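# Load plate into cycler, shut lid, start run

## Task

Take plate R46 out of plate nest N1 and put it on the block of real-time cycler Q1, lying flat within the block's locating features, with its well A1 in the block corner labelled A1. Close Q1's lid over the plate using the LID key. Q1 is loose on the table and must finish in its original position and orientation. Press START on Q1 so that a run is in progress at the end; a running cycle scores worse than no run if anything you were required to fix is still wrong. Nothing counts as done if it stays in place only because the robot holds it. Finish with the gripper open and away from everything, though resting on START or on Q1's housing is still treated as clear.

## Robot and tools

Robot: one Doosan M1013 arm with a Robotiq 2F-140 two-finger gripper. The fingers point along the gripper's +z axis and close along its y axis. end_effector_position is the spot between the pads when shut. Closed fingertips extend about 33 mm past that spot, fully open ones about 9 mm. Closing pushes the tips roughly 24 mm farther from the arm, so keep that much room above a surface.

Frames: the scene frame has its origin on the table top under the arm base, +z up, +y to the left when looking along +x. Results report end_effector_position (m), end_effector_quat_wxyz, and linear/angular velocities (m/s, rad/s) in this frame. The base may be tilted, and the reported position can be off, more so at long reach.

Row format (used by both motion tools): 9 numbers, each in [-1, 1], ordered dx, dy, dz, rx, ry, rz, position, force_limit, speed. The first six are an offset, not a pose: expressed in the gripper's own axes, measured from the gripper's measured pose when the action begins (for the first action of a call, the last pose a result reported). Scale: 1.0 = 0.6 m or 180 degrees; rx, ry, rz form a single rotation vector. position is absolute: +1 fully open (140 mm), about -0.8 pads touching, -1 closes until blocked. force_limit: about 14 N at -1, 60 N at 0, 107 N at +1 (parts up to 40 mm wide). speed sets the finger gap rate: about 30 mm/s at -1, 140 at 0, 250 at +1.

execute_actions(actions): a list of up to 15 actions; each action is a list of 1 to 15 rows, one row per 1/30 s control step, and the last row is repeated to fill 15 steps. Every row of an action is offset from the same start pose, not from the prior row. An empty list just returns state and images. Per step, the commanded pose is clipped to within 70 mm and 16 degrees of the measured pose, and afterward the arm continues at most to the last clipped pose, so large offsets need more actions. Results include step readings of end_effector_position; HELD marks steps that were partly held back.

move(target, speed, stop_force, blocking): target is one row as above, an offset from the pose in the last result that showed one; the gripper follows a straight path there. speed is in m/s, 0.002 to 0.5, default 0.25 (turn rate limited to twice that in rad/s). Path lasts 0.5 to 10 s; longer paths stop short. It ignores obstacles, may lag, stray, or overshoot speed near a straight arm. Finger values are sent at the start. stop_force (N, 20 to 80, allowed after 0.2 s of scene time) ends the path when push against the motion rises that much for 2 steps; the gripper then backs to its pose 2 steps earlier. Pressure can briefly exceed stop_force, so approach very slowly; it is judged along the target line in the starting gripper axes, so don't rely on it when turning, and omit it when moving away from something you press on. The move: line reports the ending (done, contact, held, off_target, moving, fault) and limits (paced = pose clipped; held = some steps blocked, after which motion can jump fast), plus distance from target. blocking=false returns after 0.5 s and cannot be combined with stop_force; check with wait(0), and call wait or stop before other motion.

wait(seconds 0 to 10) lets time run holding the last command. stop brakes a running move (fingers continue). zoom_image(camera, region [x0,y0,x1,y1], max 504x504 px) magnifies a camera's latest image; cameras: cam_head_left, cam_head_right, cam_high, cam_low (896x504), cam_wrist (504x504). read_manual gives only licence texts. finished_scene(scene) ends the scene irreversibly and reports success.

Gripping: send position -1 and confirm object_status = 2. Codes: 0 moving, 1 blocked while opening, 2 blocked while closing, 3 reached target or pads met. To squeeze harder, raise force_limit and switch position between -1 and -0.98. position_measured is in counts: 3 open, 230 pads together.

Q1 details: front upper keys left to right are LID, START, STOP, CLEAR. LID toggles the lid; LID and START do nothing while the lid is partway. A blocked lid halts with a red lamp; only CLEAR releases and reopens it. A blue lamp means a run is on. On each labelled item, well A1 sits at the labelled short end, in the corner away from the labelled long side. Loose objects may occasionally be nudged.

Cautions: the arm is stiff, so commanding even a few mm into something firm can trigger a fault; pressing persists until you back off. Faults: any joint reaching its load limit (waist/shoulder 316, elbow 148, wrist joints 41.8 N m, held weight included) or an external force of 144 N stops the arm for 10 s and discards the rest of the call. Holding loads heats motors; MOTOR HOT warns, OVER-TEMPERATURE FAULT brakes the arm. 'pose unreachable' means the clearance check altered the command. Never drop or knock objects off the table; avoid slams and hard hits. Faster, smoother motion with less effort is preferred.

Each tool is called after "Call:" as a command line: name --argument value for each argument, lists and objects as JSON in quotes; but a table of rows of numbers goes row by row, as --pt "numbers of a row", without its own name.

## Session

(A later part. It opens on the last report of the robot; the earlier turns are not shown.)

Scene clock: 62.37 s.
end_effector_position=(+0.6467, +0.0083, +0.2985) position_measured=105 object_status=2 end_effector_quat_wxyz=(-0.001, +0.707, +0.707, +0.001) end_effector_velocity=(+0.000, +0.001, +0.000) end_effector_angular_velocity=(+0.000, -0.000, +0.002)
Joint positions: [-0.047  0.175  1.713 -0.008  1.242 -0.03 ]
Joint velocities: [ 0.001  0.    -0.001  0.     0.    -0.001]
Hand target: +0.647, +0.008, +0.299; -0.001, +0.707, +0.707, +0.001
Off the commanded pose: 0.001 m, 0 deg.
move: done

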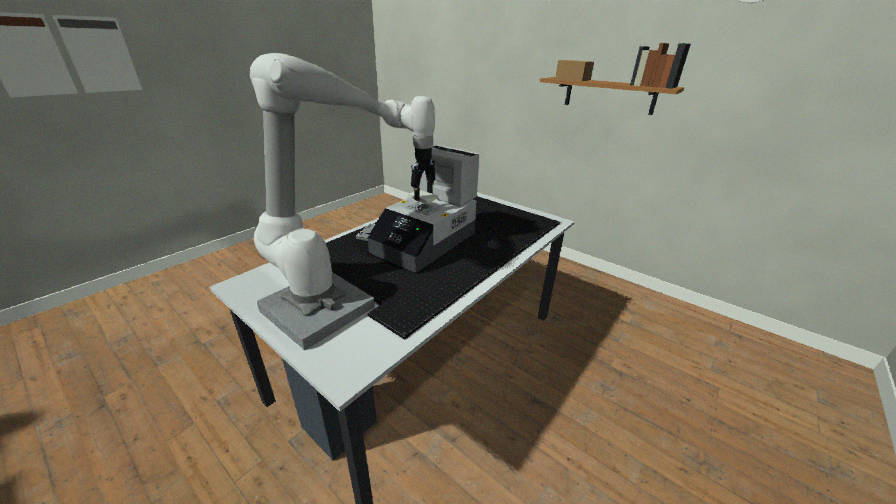

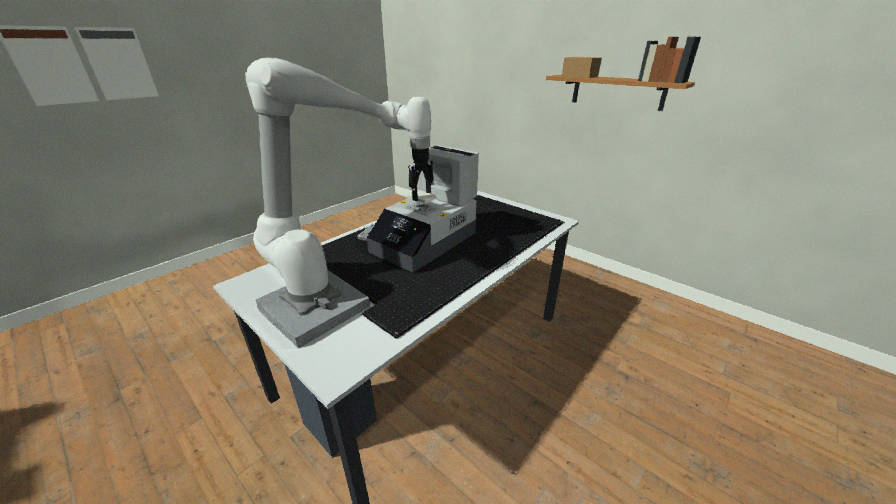

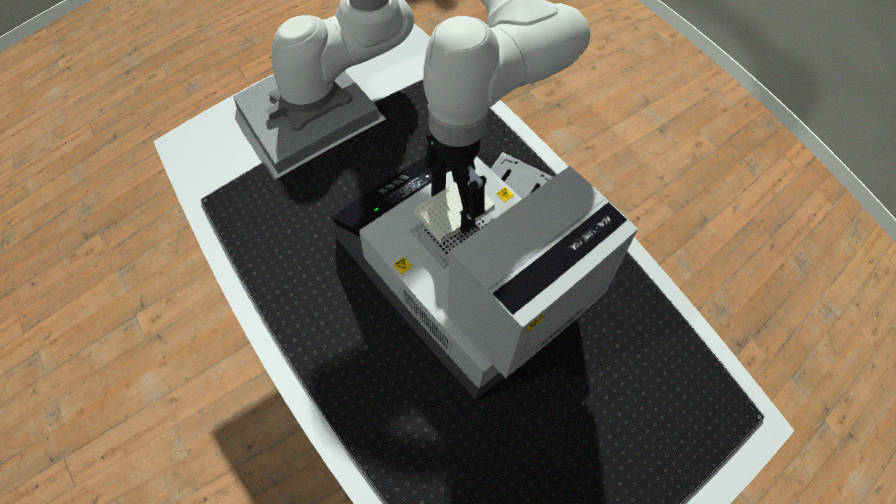

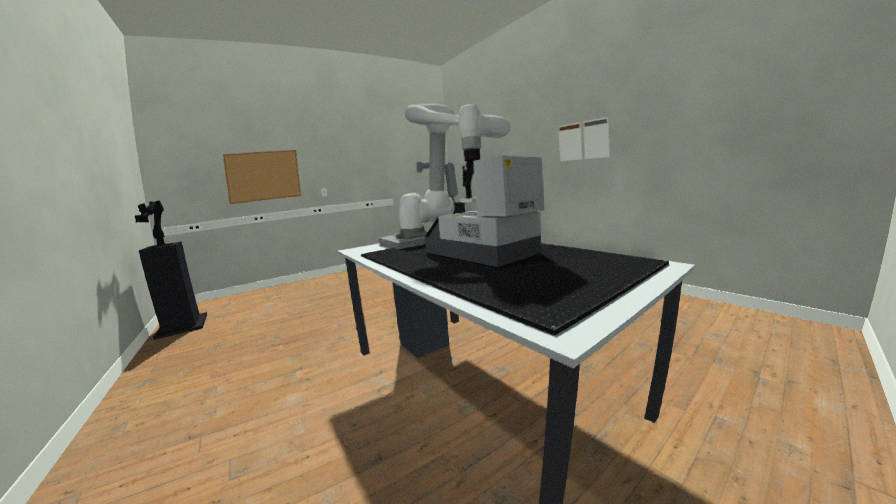

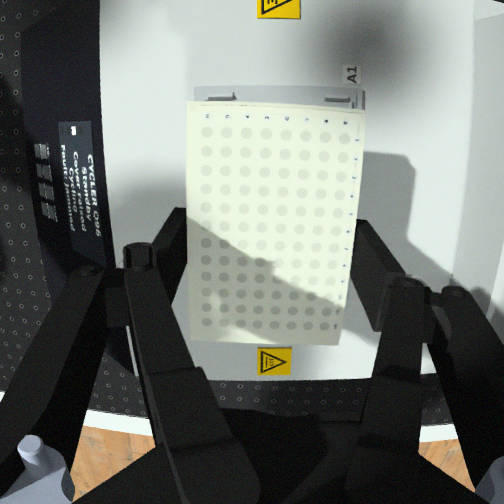

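Call:
move --target '[0,0.006,0.05,0,0,0,-1,-0.3,-0.5]' --speed 0.08

Call:
zoom_image --camera "cam_wrist" --region '[150, 40, 420, 240]'

Call:
zoom_image --camera "cam_high" --region '[390, 130, 570, 290]'

Scene clock: 63.50 s.
end_effector_position=(+0.6502, +0.0084, +0.2685) position_measured=105 object_status=2 end_effector_quat_wxyz=(-0.001, +0.707, +0.707, +0.001) end_effector_velocity=(-0.001, +0.000, -0.001) end_effector_angular_velocity=(-0.000, +0.003, +0.001)
Joint positions: [-0.047  0.197  1.742 -0.008  1.19  -0.029]
Joint velocities: [ 0.001  0.001  0.002 -0.     0.     0.   ]
Hand target: +0.650, +0.008, +0.269; -0.001, +0.707, +0.707, +0.001
Off the commanded pose: 0.000 m, 0 deg.
move: done

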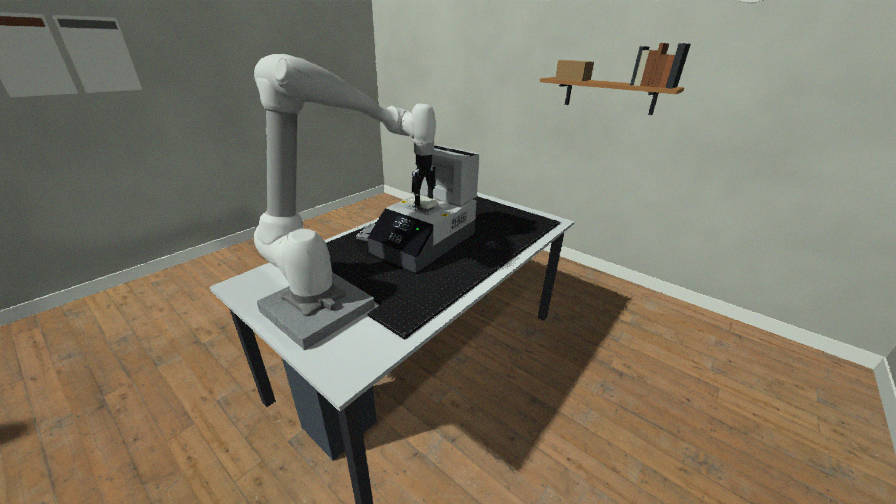

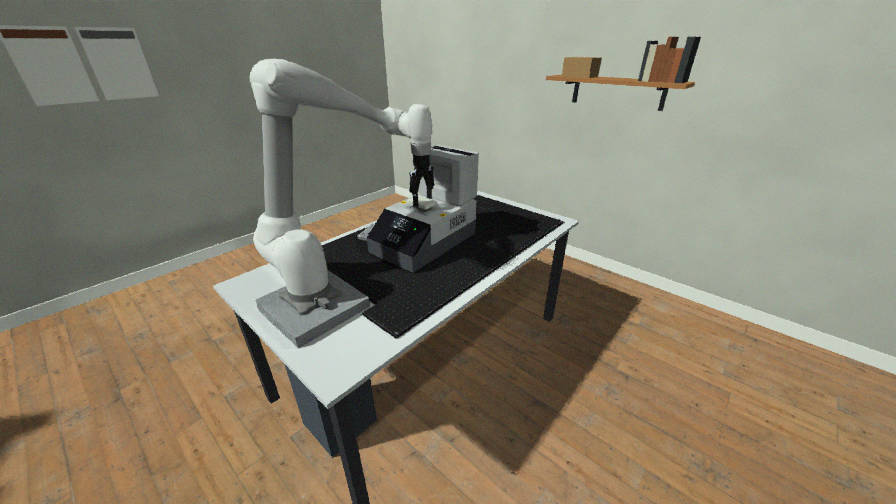

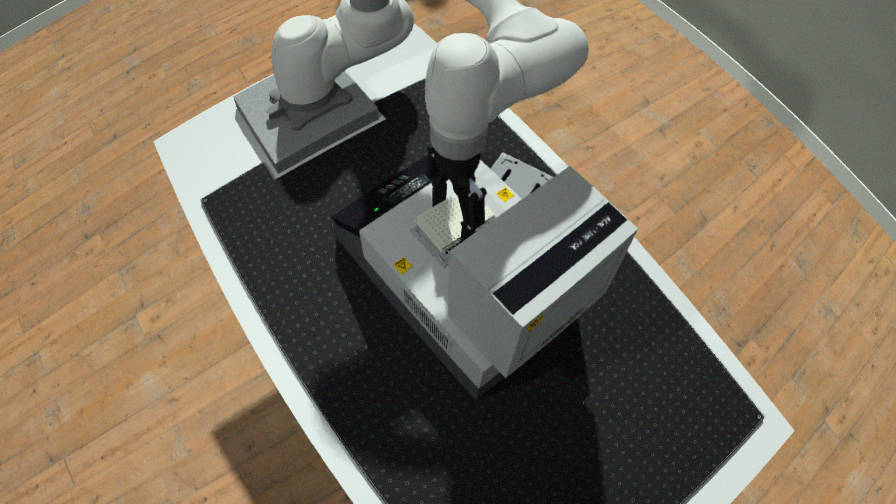

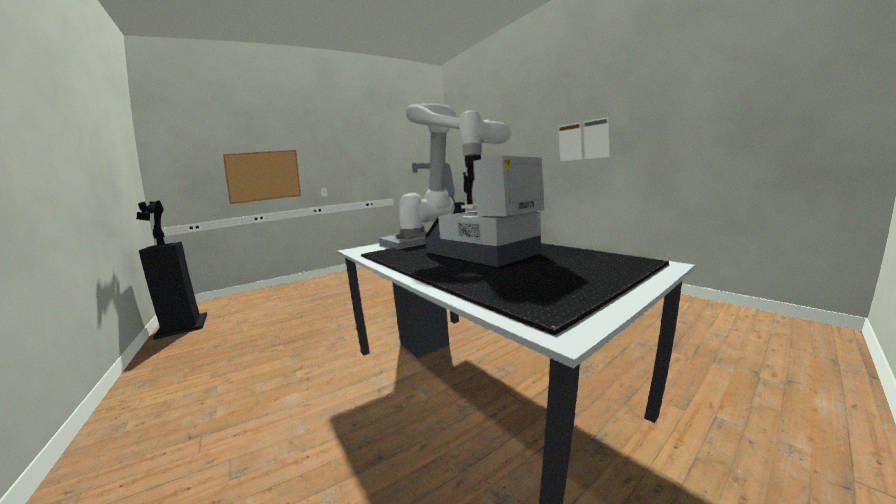

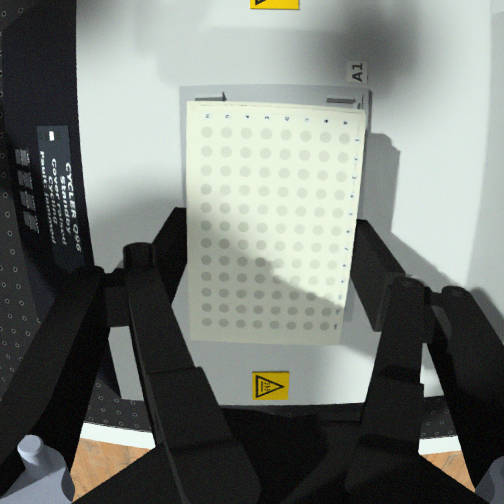

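Region (150, 40, 420, 240) of cam_wrist's 504x504 image, scaled by 1.867, with more detail than that image has; it fills the top 373 rows of this view, and the rest is white.

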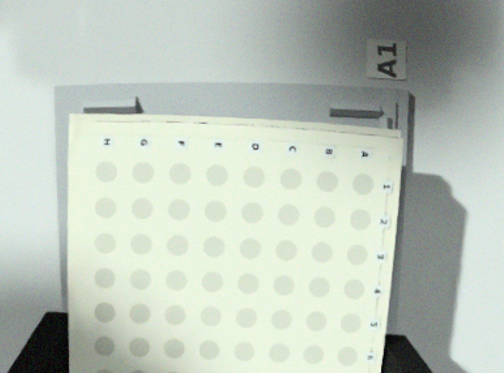

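Region (390, 130, 570, 290) of cam_high's 896x504 image, scaled by 2.800, with more detail than that image has.

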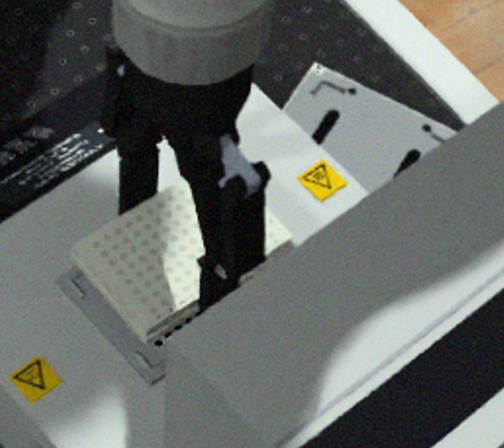

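Call:
execute_actions --actions '[]'

Scene clock: 64.17 s.
end_effector_position=(+0.6502, +0.0084, +0.2685) position_measured=105 object_status=2 end_effector_quat_wxyz=(-0.001, +0.707, +0.707, +0.001) end_effector_velocity=(-0.000, -0.001, +0.000) end_effector_angular_velocity=(+0.000, -0.000, -0.001)
Joint positions: [-0.047  0.197  1.742 -0.009  1.19  -0.029]
Joint velocities: [-0.001 -0.    -0.     0.     0.001 -0.   ]
Hand target: +0.650, +0.008, +0.269; -0.001, +0.707, +0.707, +0.001
Off the commanded pose: 0.000 m, 0 deg.

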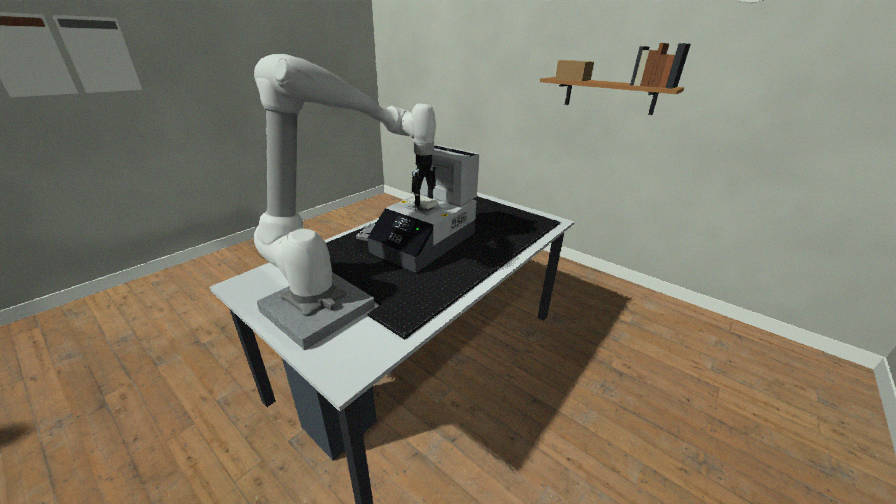

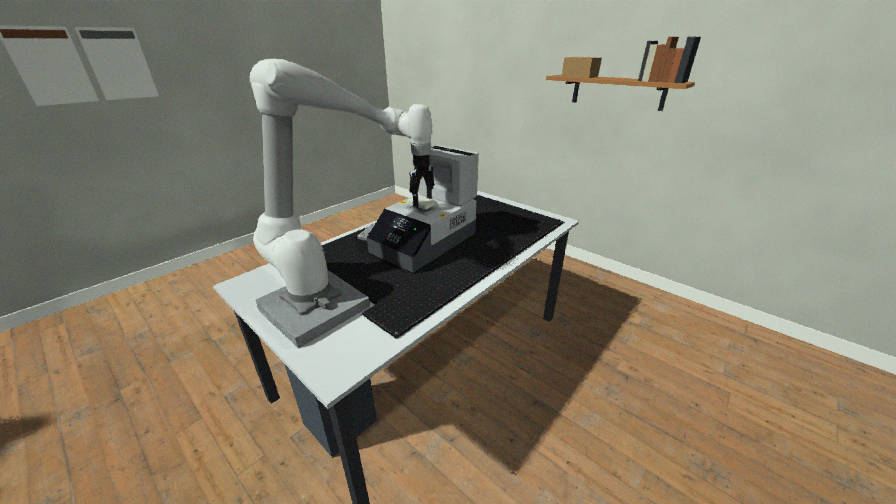

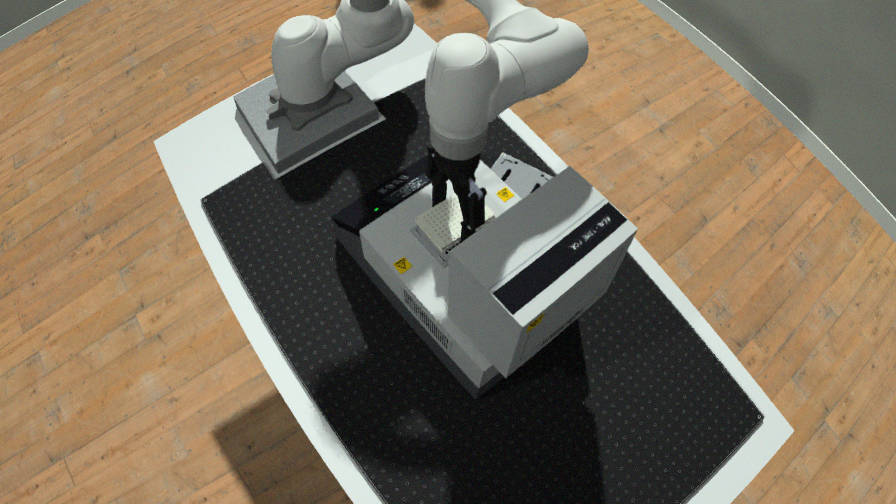

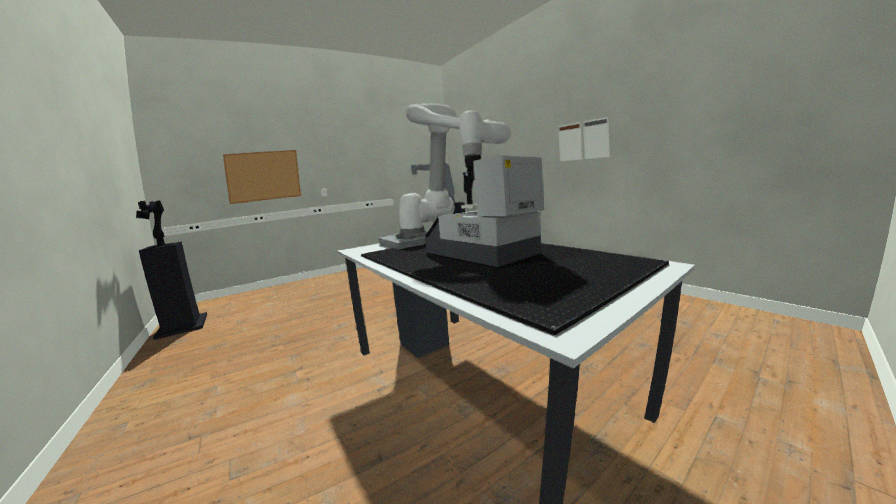

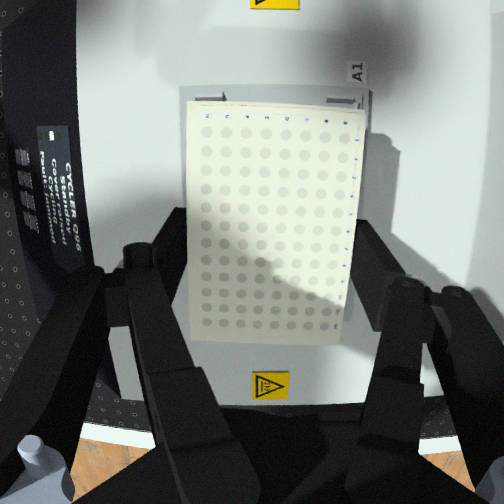

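Call:
move --target '[0,0,0.0167,0,0,0,-1,-0.3,-0.5]' --speed 0.02

Call:
zoom_image --camera "cam_wrist" --region '[150, 50, 410, 360]'

Scene clock: 65.03 s.
end_effector_position=(+0.6502, +0.0084, +0.2585) position_measured=105 object_status=2 end_effector_quat_wxyz=(-0.001, +0.707, +0.707, +0.001) end_effector_velocity=(+0.000, -0.000, -0.000) end_effector_angular_velocity=(-0.001, -0.000, -0.000)
Joint positions: [-0.047  0.203  1.754 -0.009  1.172 -0.029]
Joint velocities: [-0.     0.    -0.    -0.001 -0.     0.   ]
Hand target: +0.650, +0.008, +0.259; -0.001, +0.707, +0.707, +0.001
Off the commanded pose: 0.000 m, 0 deg.
move: done

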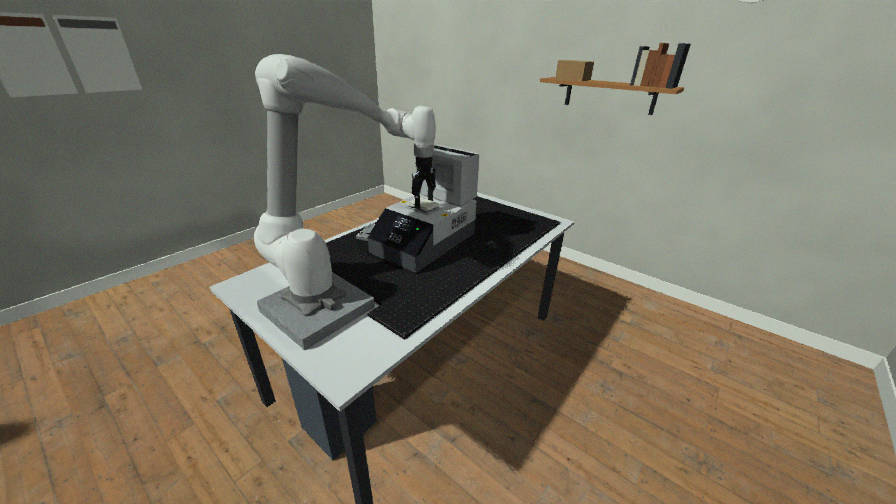

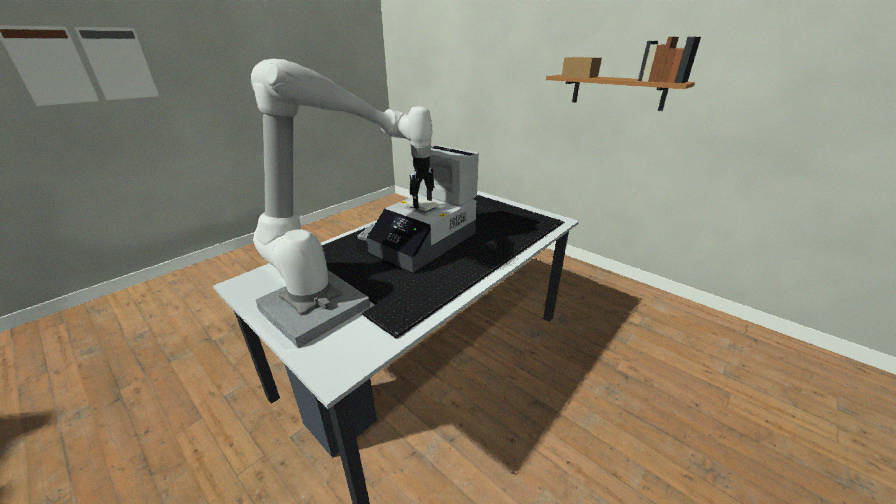

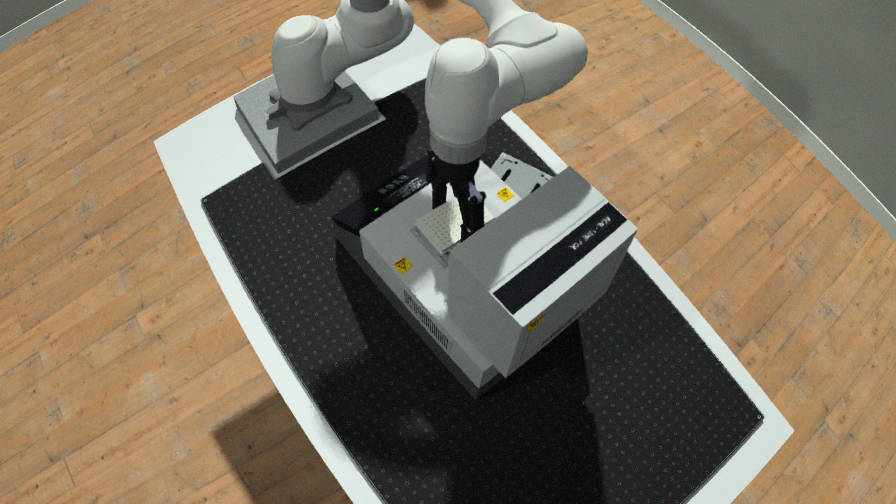

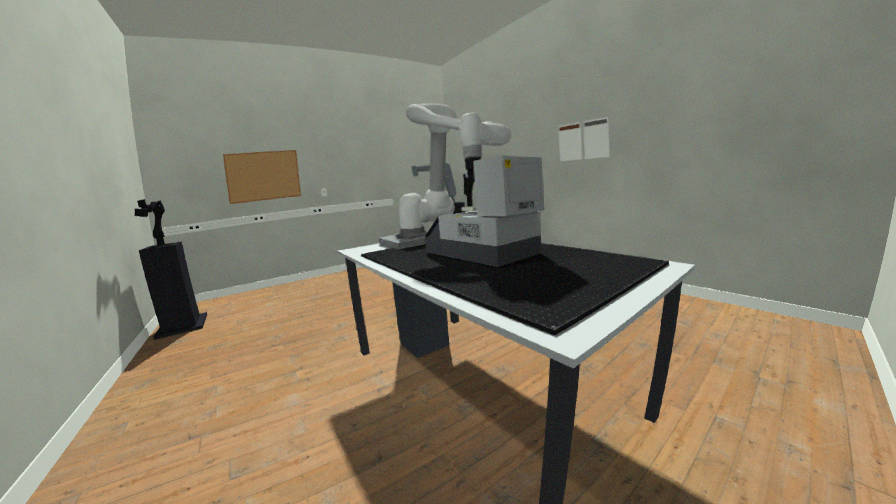

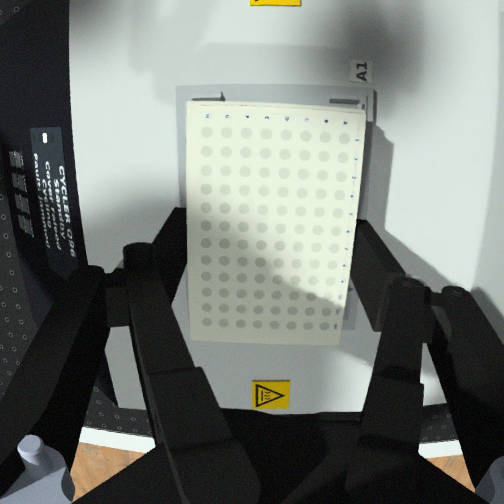

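Region (150, 50, 410, 360) of cam_wrist's 504x504 image, scaled by 1.626, with more detail than that image has; it fills the left 423 columns of this view, and the rest is white.

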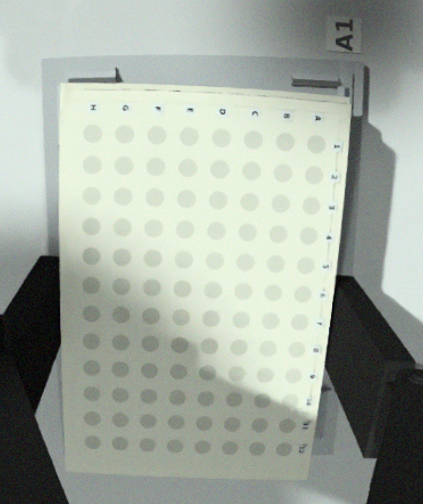

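Call:
move --target '[0,0.0025,0.0067,0,0,0,-1,-0.3,-0.5]' --speed 0.01

Call:
zoom_image --camera "cam_wrist" --region '[150, 50, 410, 360]'

Call:
zoom_image --camera "cam_high" --region '[380, 160, 560, 290]'

Scene clock: 66.30 s.
end_effector_position=(+0.6517, +0.0084, +0.2545) position_measured=105 object_status=2 end_effector_quat_wxyz=(-0.001, +0.707, +0.707, +0.001) end_effector_velocity=(+0.000, -0.001, +0.001) end_effector_angular_velocity=(-0.001, -0.001, +0.000)
Joint positions: [-0.047  0.208  1.756 -0.009  1.166 -0.029]
Joint velocities: [-0.001 -0.    -0.001 -0.001 -0.    -0.   ]
Hand target: +0.652, +0.008, +0.254; -0.001, +0.707, +0.707, +0.001
Off the commanded pose: 0.000 m, 0 deg.
move: done

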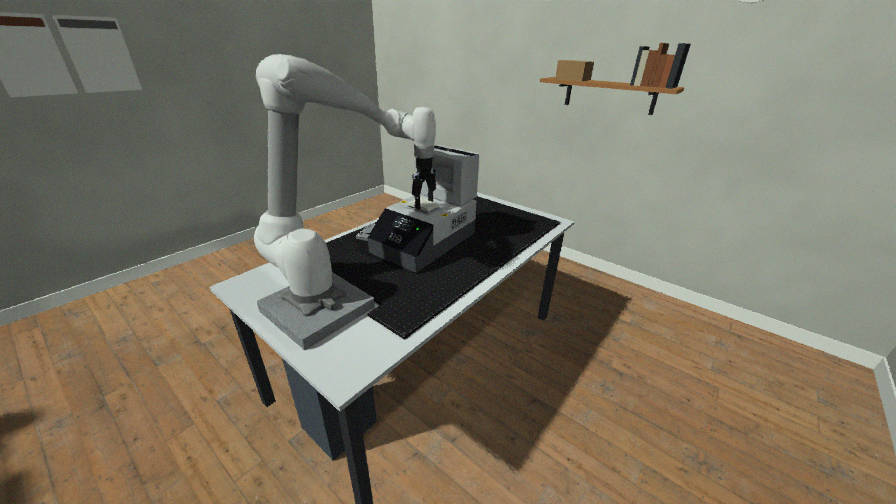

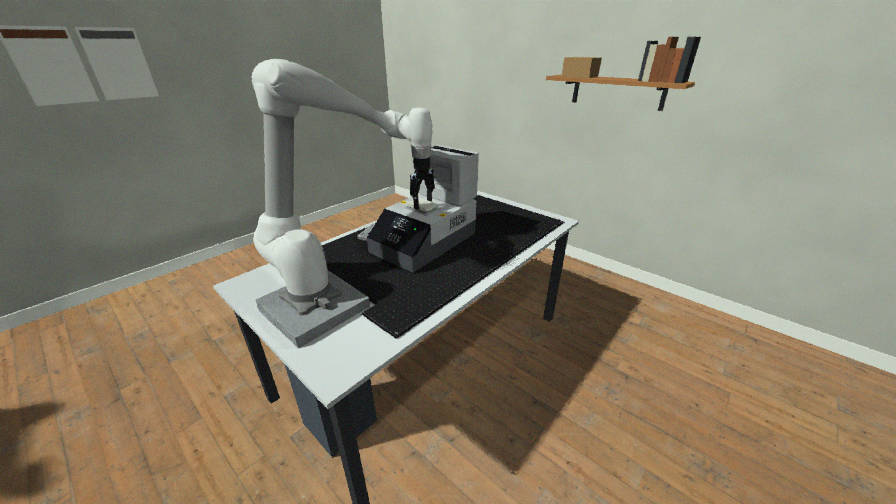

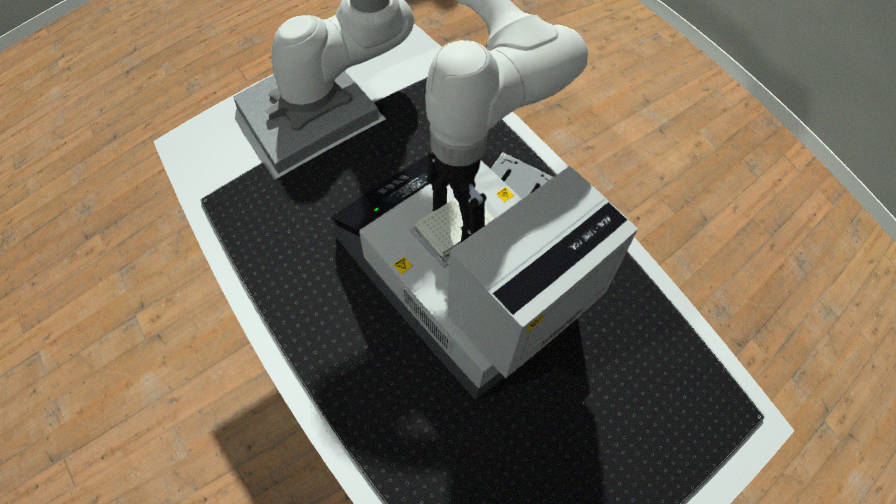

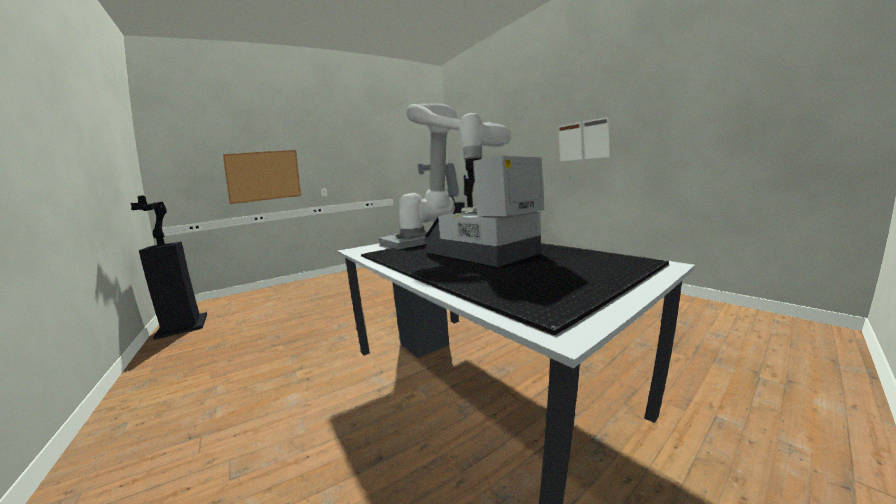

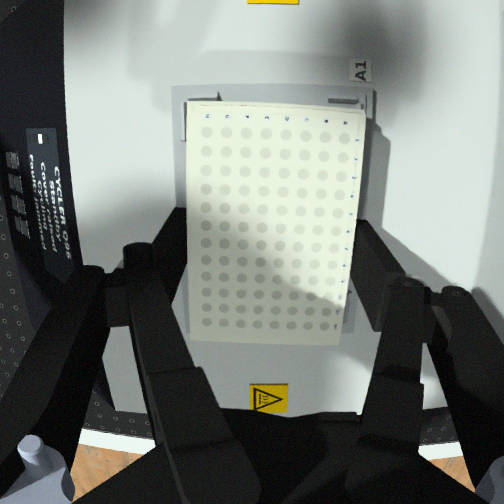

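Region (150, 50, 410, 360) of cam_wrist's 504x504 image, scaled by 1.626, with more detail than that image has; it fills the left 423 columns of this view, and the rest is white.

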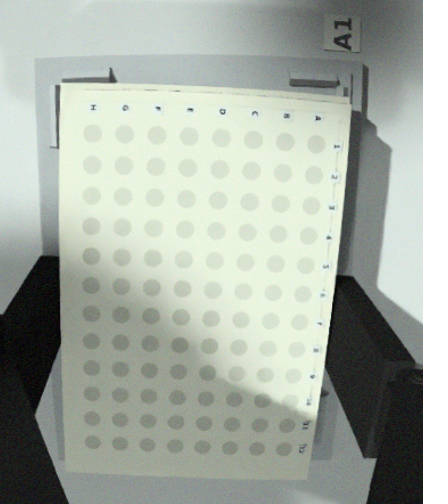

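Region (380, 160, 560, 290) of cam_high's 896x504 image, scaled by 2.800, with more detail than that image has.

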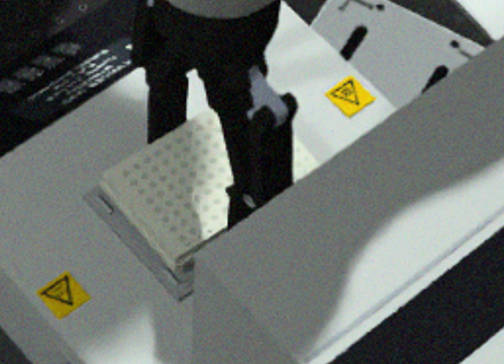

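Call:
move --target '[0,0,0.025,0,0,0,-1,-0.3,-0.5]' --speed 0.006 --stop_force 20

Call:
zoom_image --camera "cam_wrist" --region '[150, 50, 410, 360]'

Call:
zoom_image --camera "cam_high" --region '[380, 160, 560, 290]'

Scene clock: 68.30 s.
end_effector_position=(+0.6515, +0.0084, +0.2458) position_measured=105 object_status=2 end_effector_quat_wxyz=(-0.001, +0.707, +0.707, +0.001) end_effector_velocity=(+0.000, +0.000, +0.000) end_effector_angular_velocity=(-0.000, +0.001, +0.001)
Joint positions: [-0.048  0.214  1.765 -0.009  1.151 -0.029]
Joint velocities: [ 0.     0.    -0.001 -0.     0.002 -0.   ]
Hand target: +0.652, +0.008, +0.246; -0.001, +0.707, +0.707, +0.001
Off the commanded pose: 0.006 m, 0 deg.
move: contact

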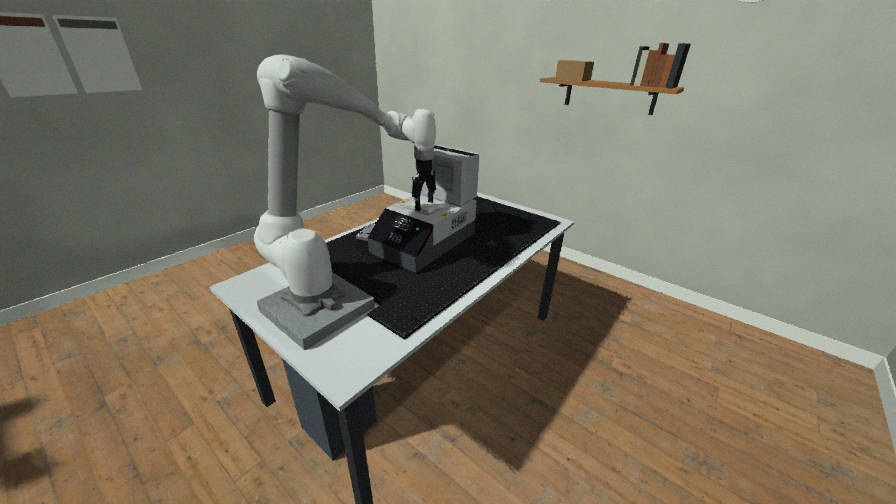

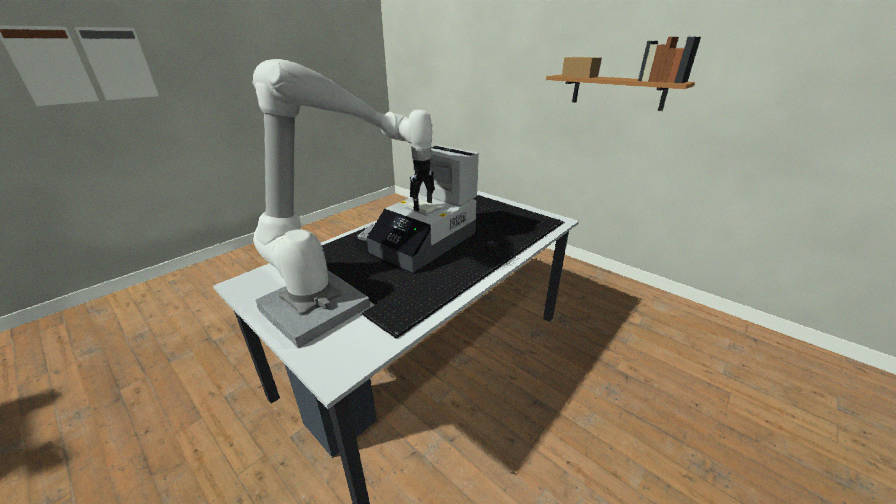

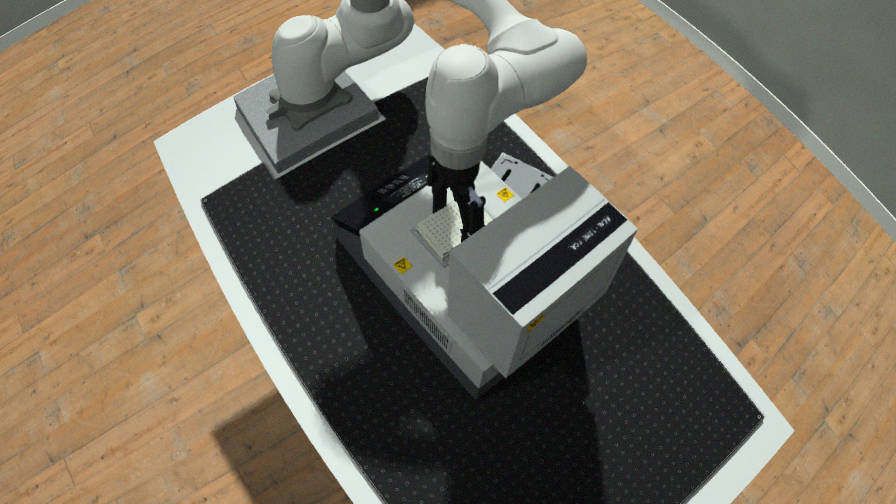

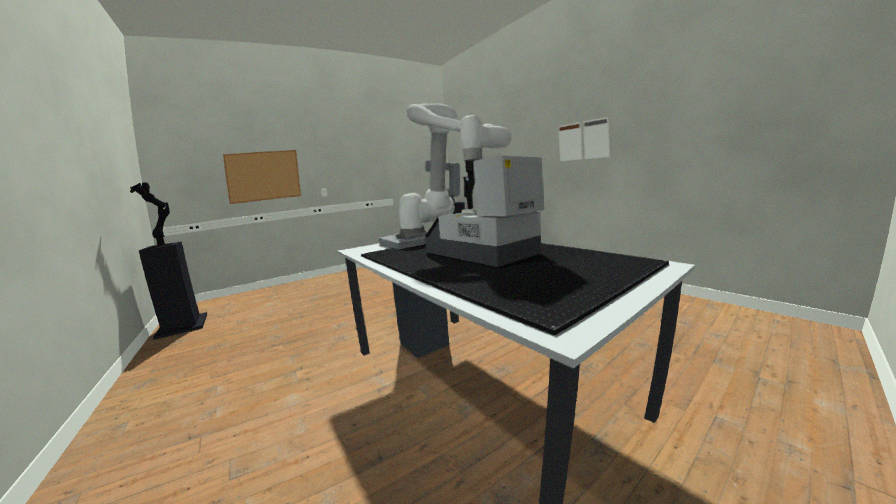

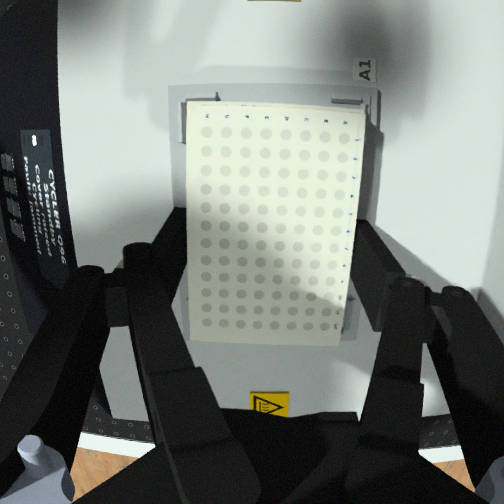

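Region (150, 50, 410, 360) of cam_wrist's 504x504 image, scaled by 1.626, with more detail than that image has; it fills the left 423 columns of this view, and the rest is white.

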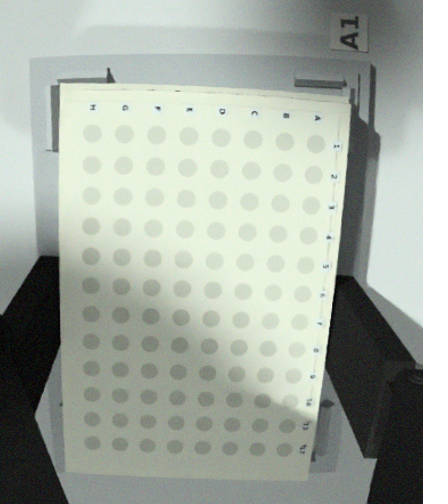

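Region (380, 160, 560, 290) of cam_high's 896x504 image, scaled by 2.800, with more detail than that image has.

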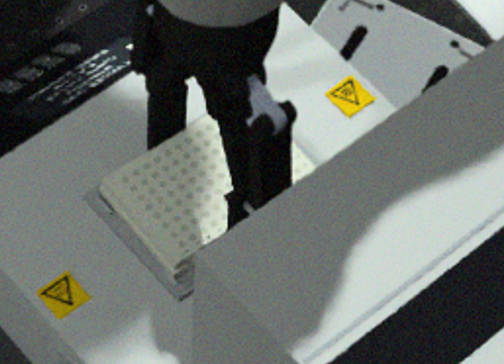

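Call:
execute_actions --actions '[[[0,0,-0.001,0,0,0,0.45,-0.3,-0.5]],[[0,0,0,0,0,0,0.45,-0.3,-0.5]]]'

Call:
zoom_image --camera "cam_wrist" --region '[150, 50, 410, 360]'

Scene clock: 69.43 s.
end_effector_position=(+0.6516, +0.0084, +0.2464) position_measured=72 object_status=3 end_effector_quat_wxyz=(-0.001, +0.707, +0.707, +0.001) end_effector_velocity=(-0.001, +0.000, -0.001) end_effector_angular_velocity=(-0.000, +0.002, +0.001)
Joint positions: [-0.048  0.214  1.765 -0.009  1.152 -0.029]
Joint velocities: [ 0.    -0.     0.001 -0.     0.001 -0.   ]
Hand target: +0.652, +0.008, +0.246; -0.001, +0.707, +0.707, +0.001
Off the commanded pose: 0.000 m, 0 deg.
Step readings (end_effector_position; steps 1 to 15: 1st action; 16 to 30: 2nd action):
0: (+0.6516, +0.0084, +0.2459)
1: (+0.6516, +0.0084, +0.2460)
2: (+0.6515, +0.0084, +0.2461)
4: (+0.6516, +0.0084, +0.2461)
8: (+0.6516, +0.0084, +0.2463)
15: (+0.6516, +0.0084, +0.2464)
16: (+0.6516, +0.0084, +0.2464)
17: (+0.6516, +0.0084, +0.2464)
19: (+0.6516, +0.0084, +0.2464)
23: (+0.6516, +0.0084, +0.2464)
30: end_effector_position above

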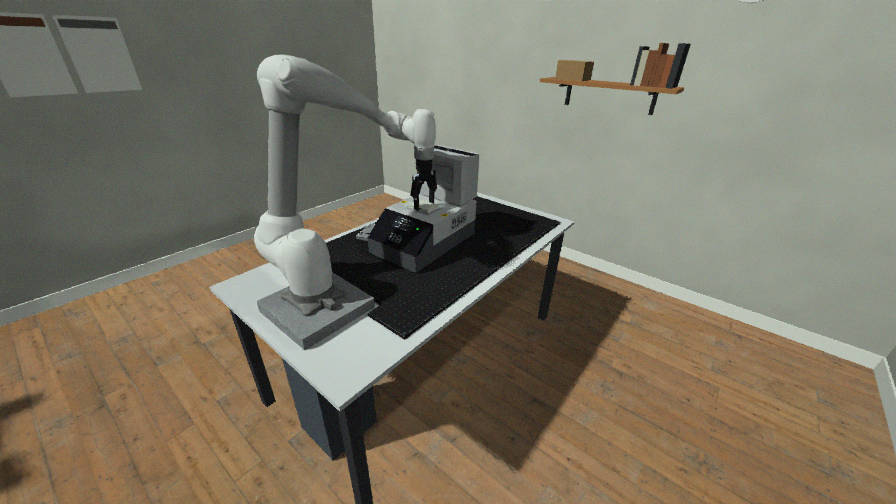

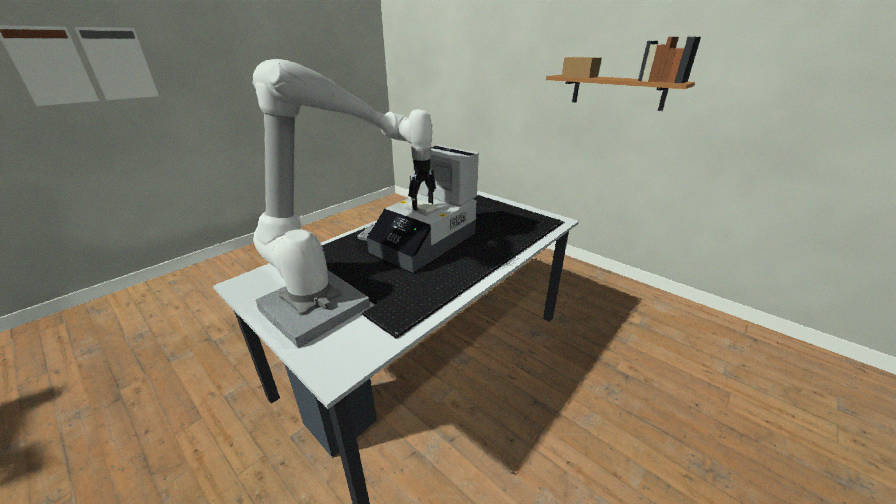

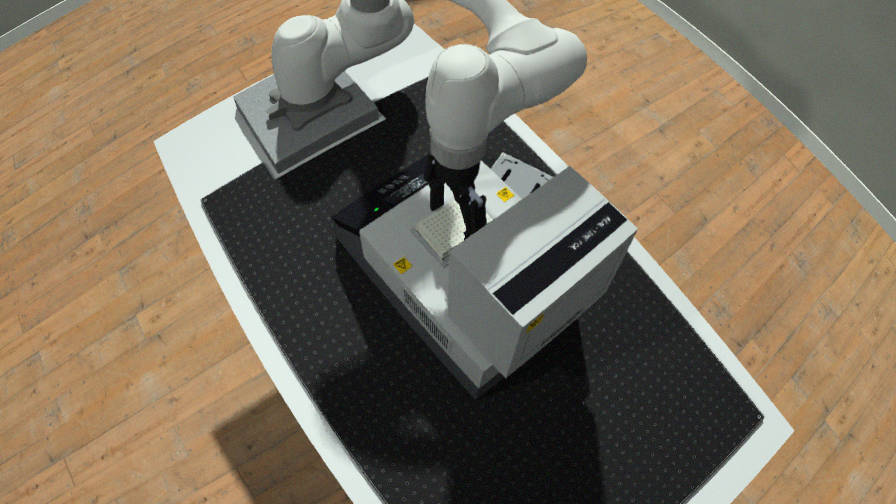

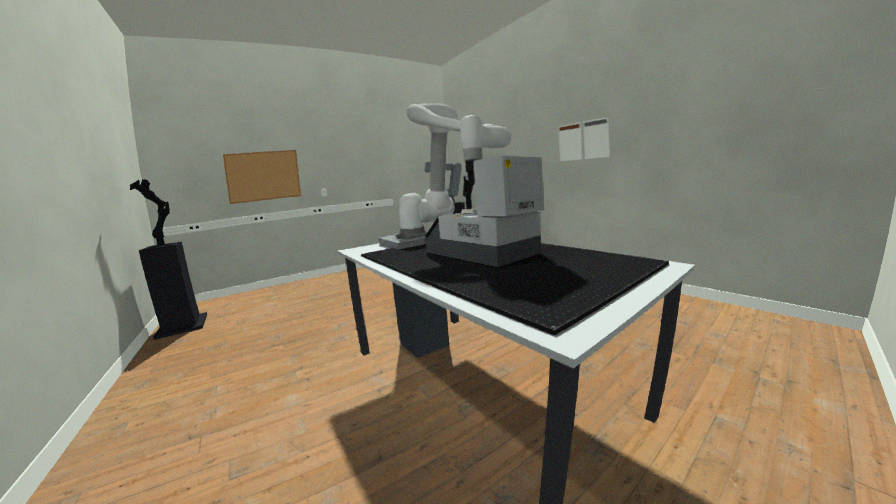

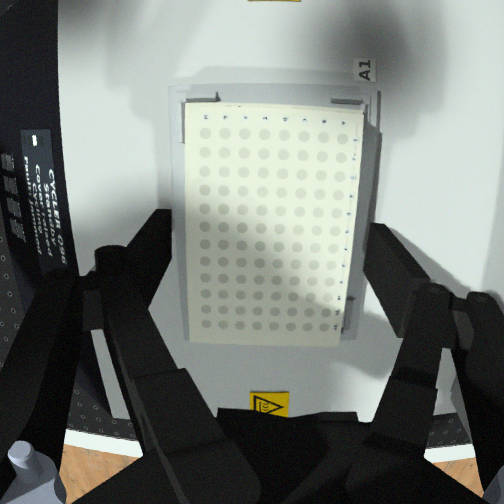

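Region (150, 50, 410, 360) of cam_wrist's 504x504 image, scaled by 1.626, with more detail than that image has; it fills the left 423 columns of this view, and the rest is white.

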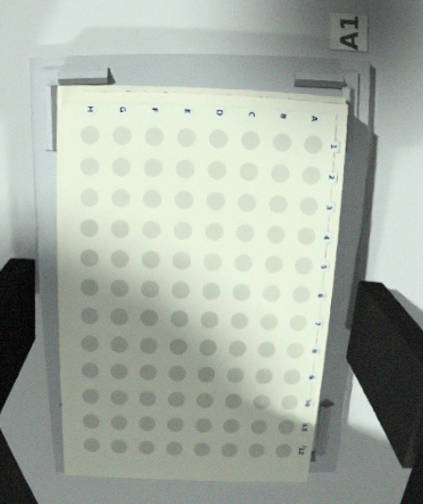

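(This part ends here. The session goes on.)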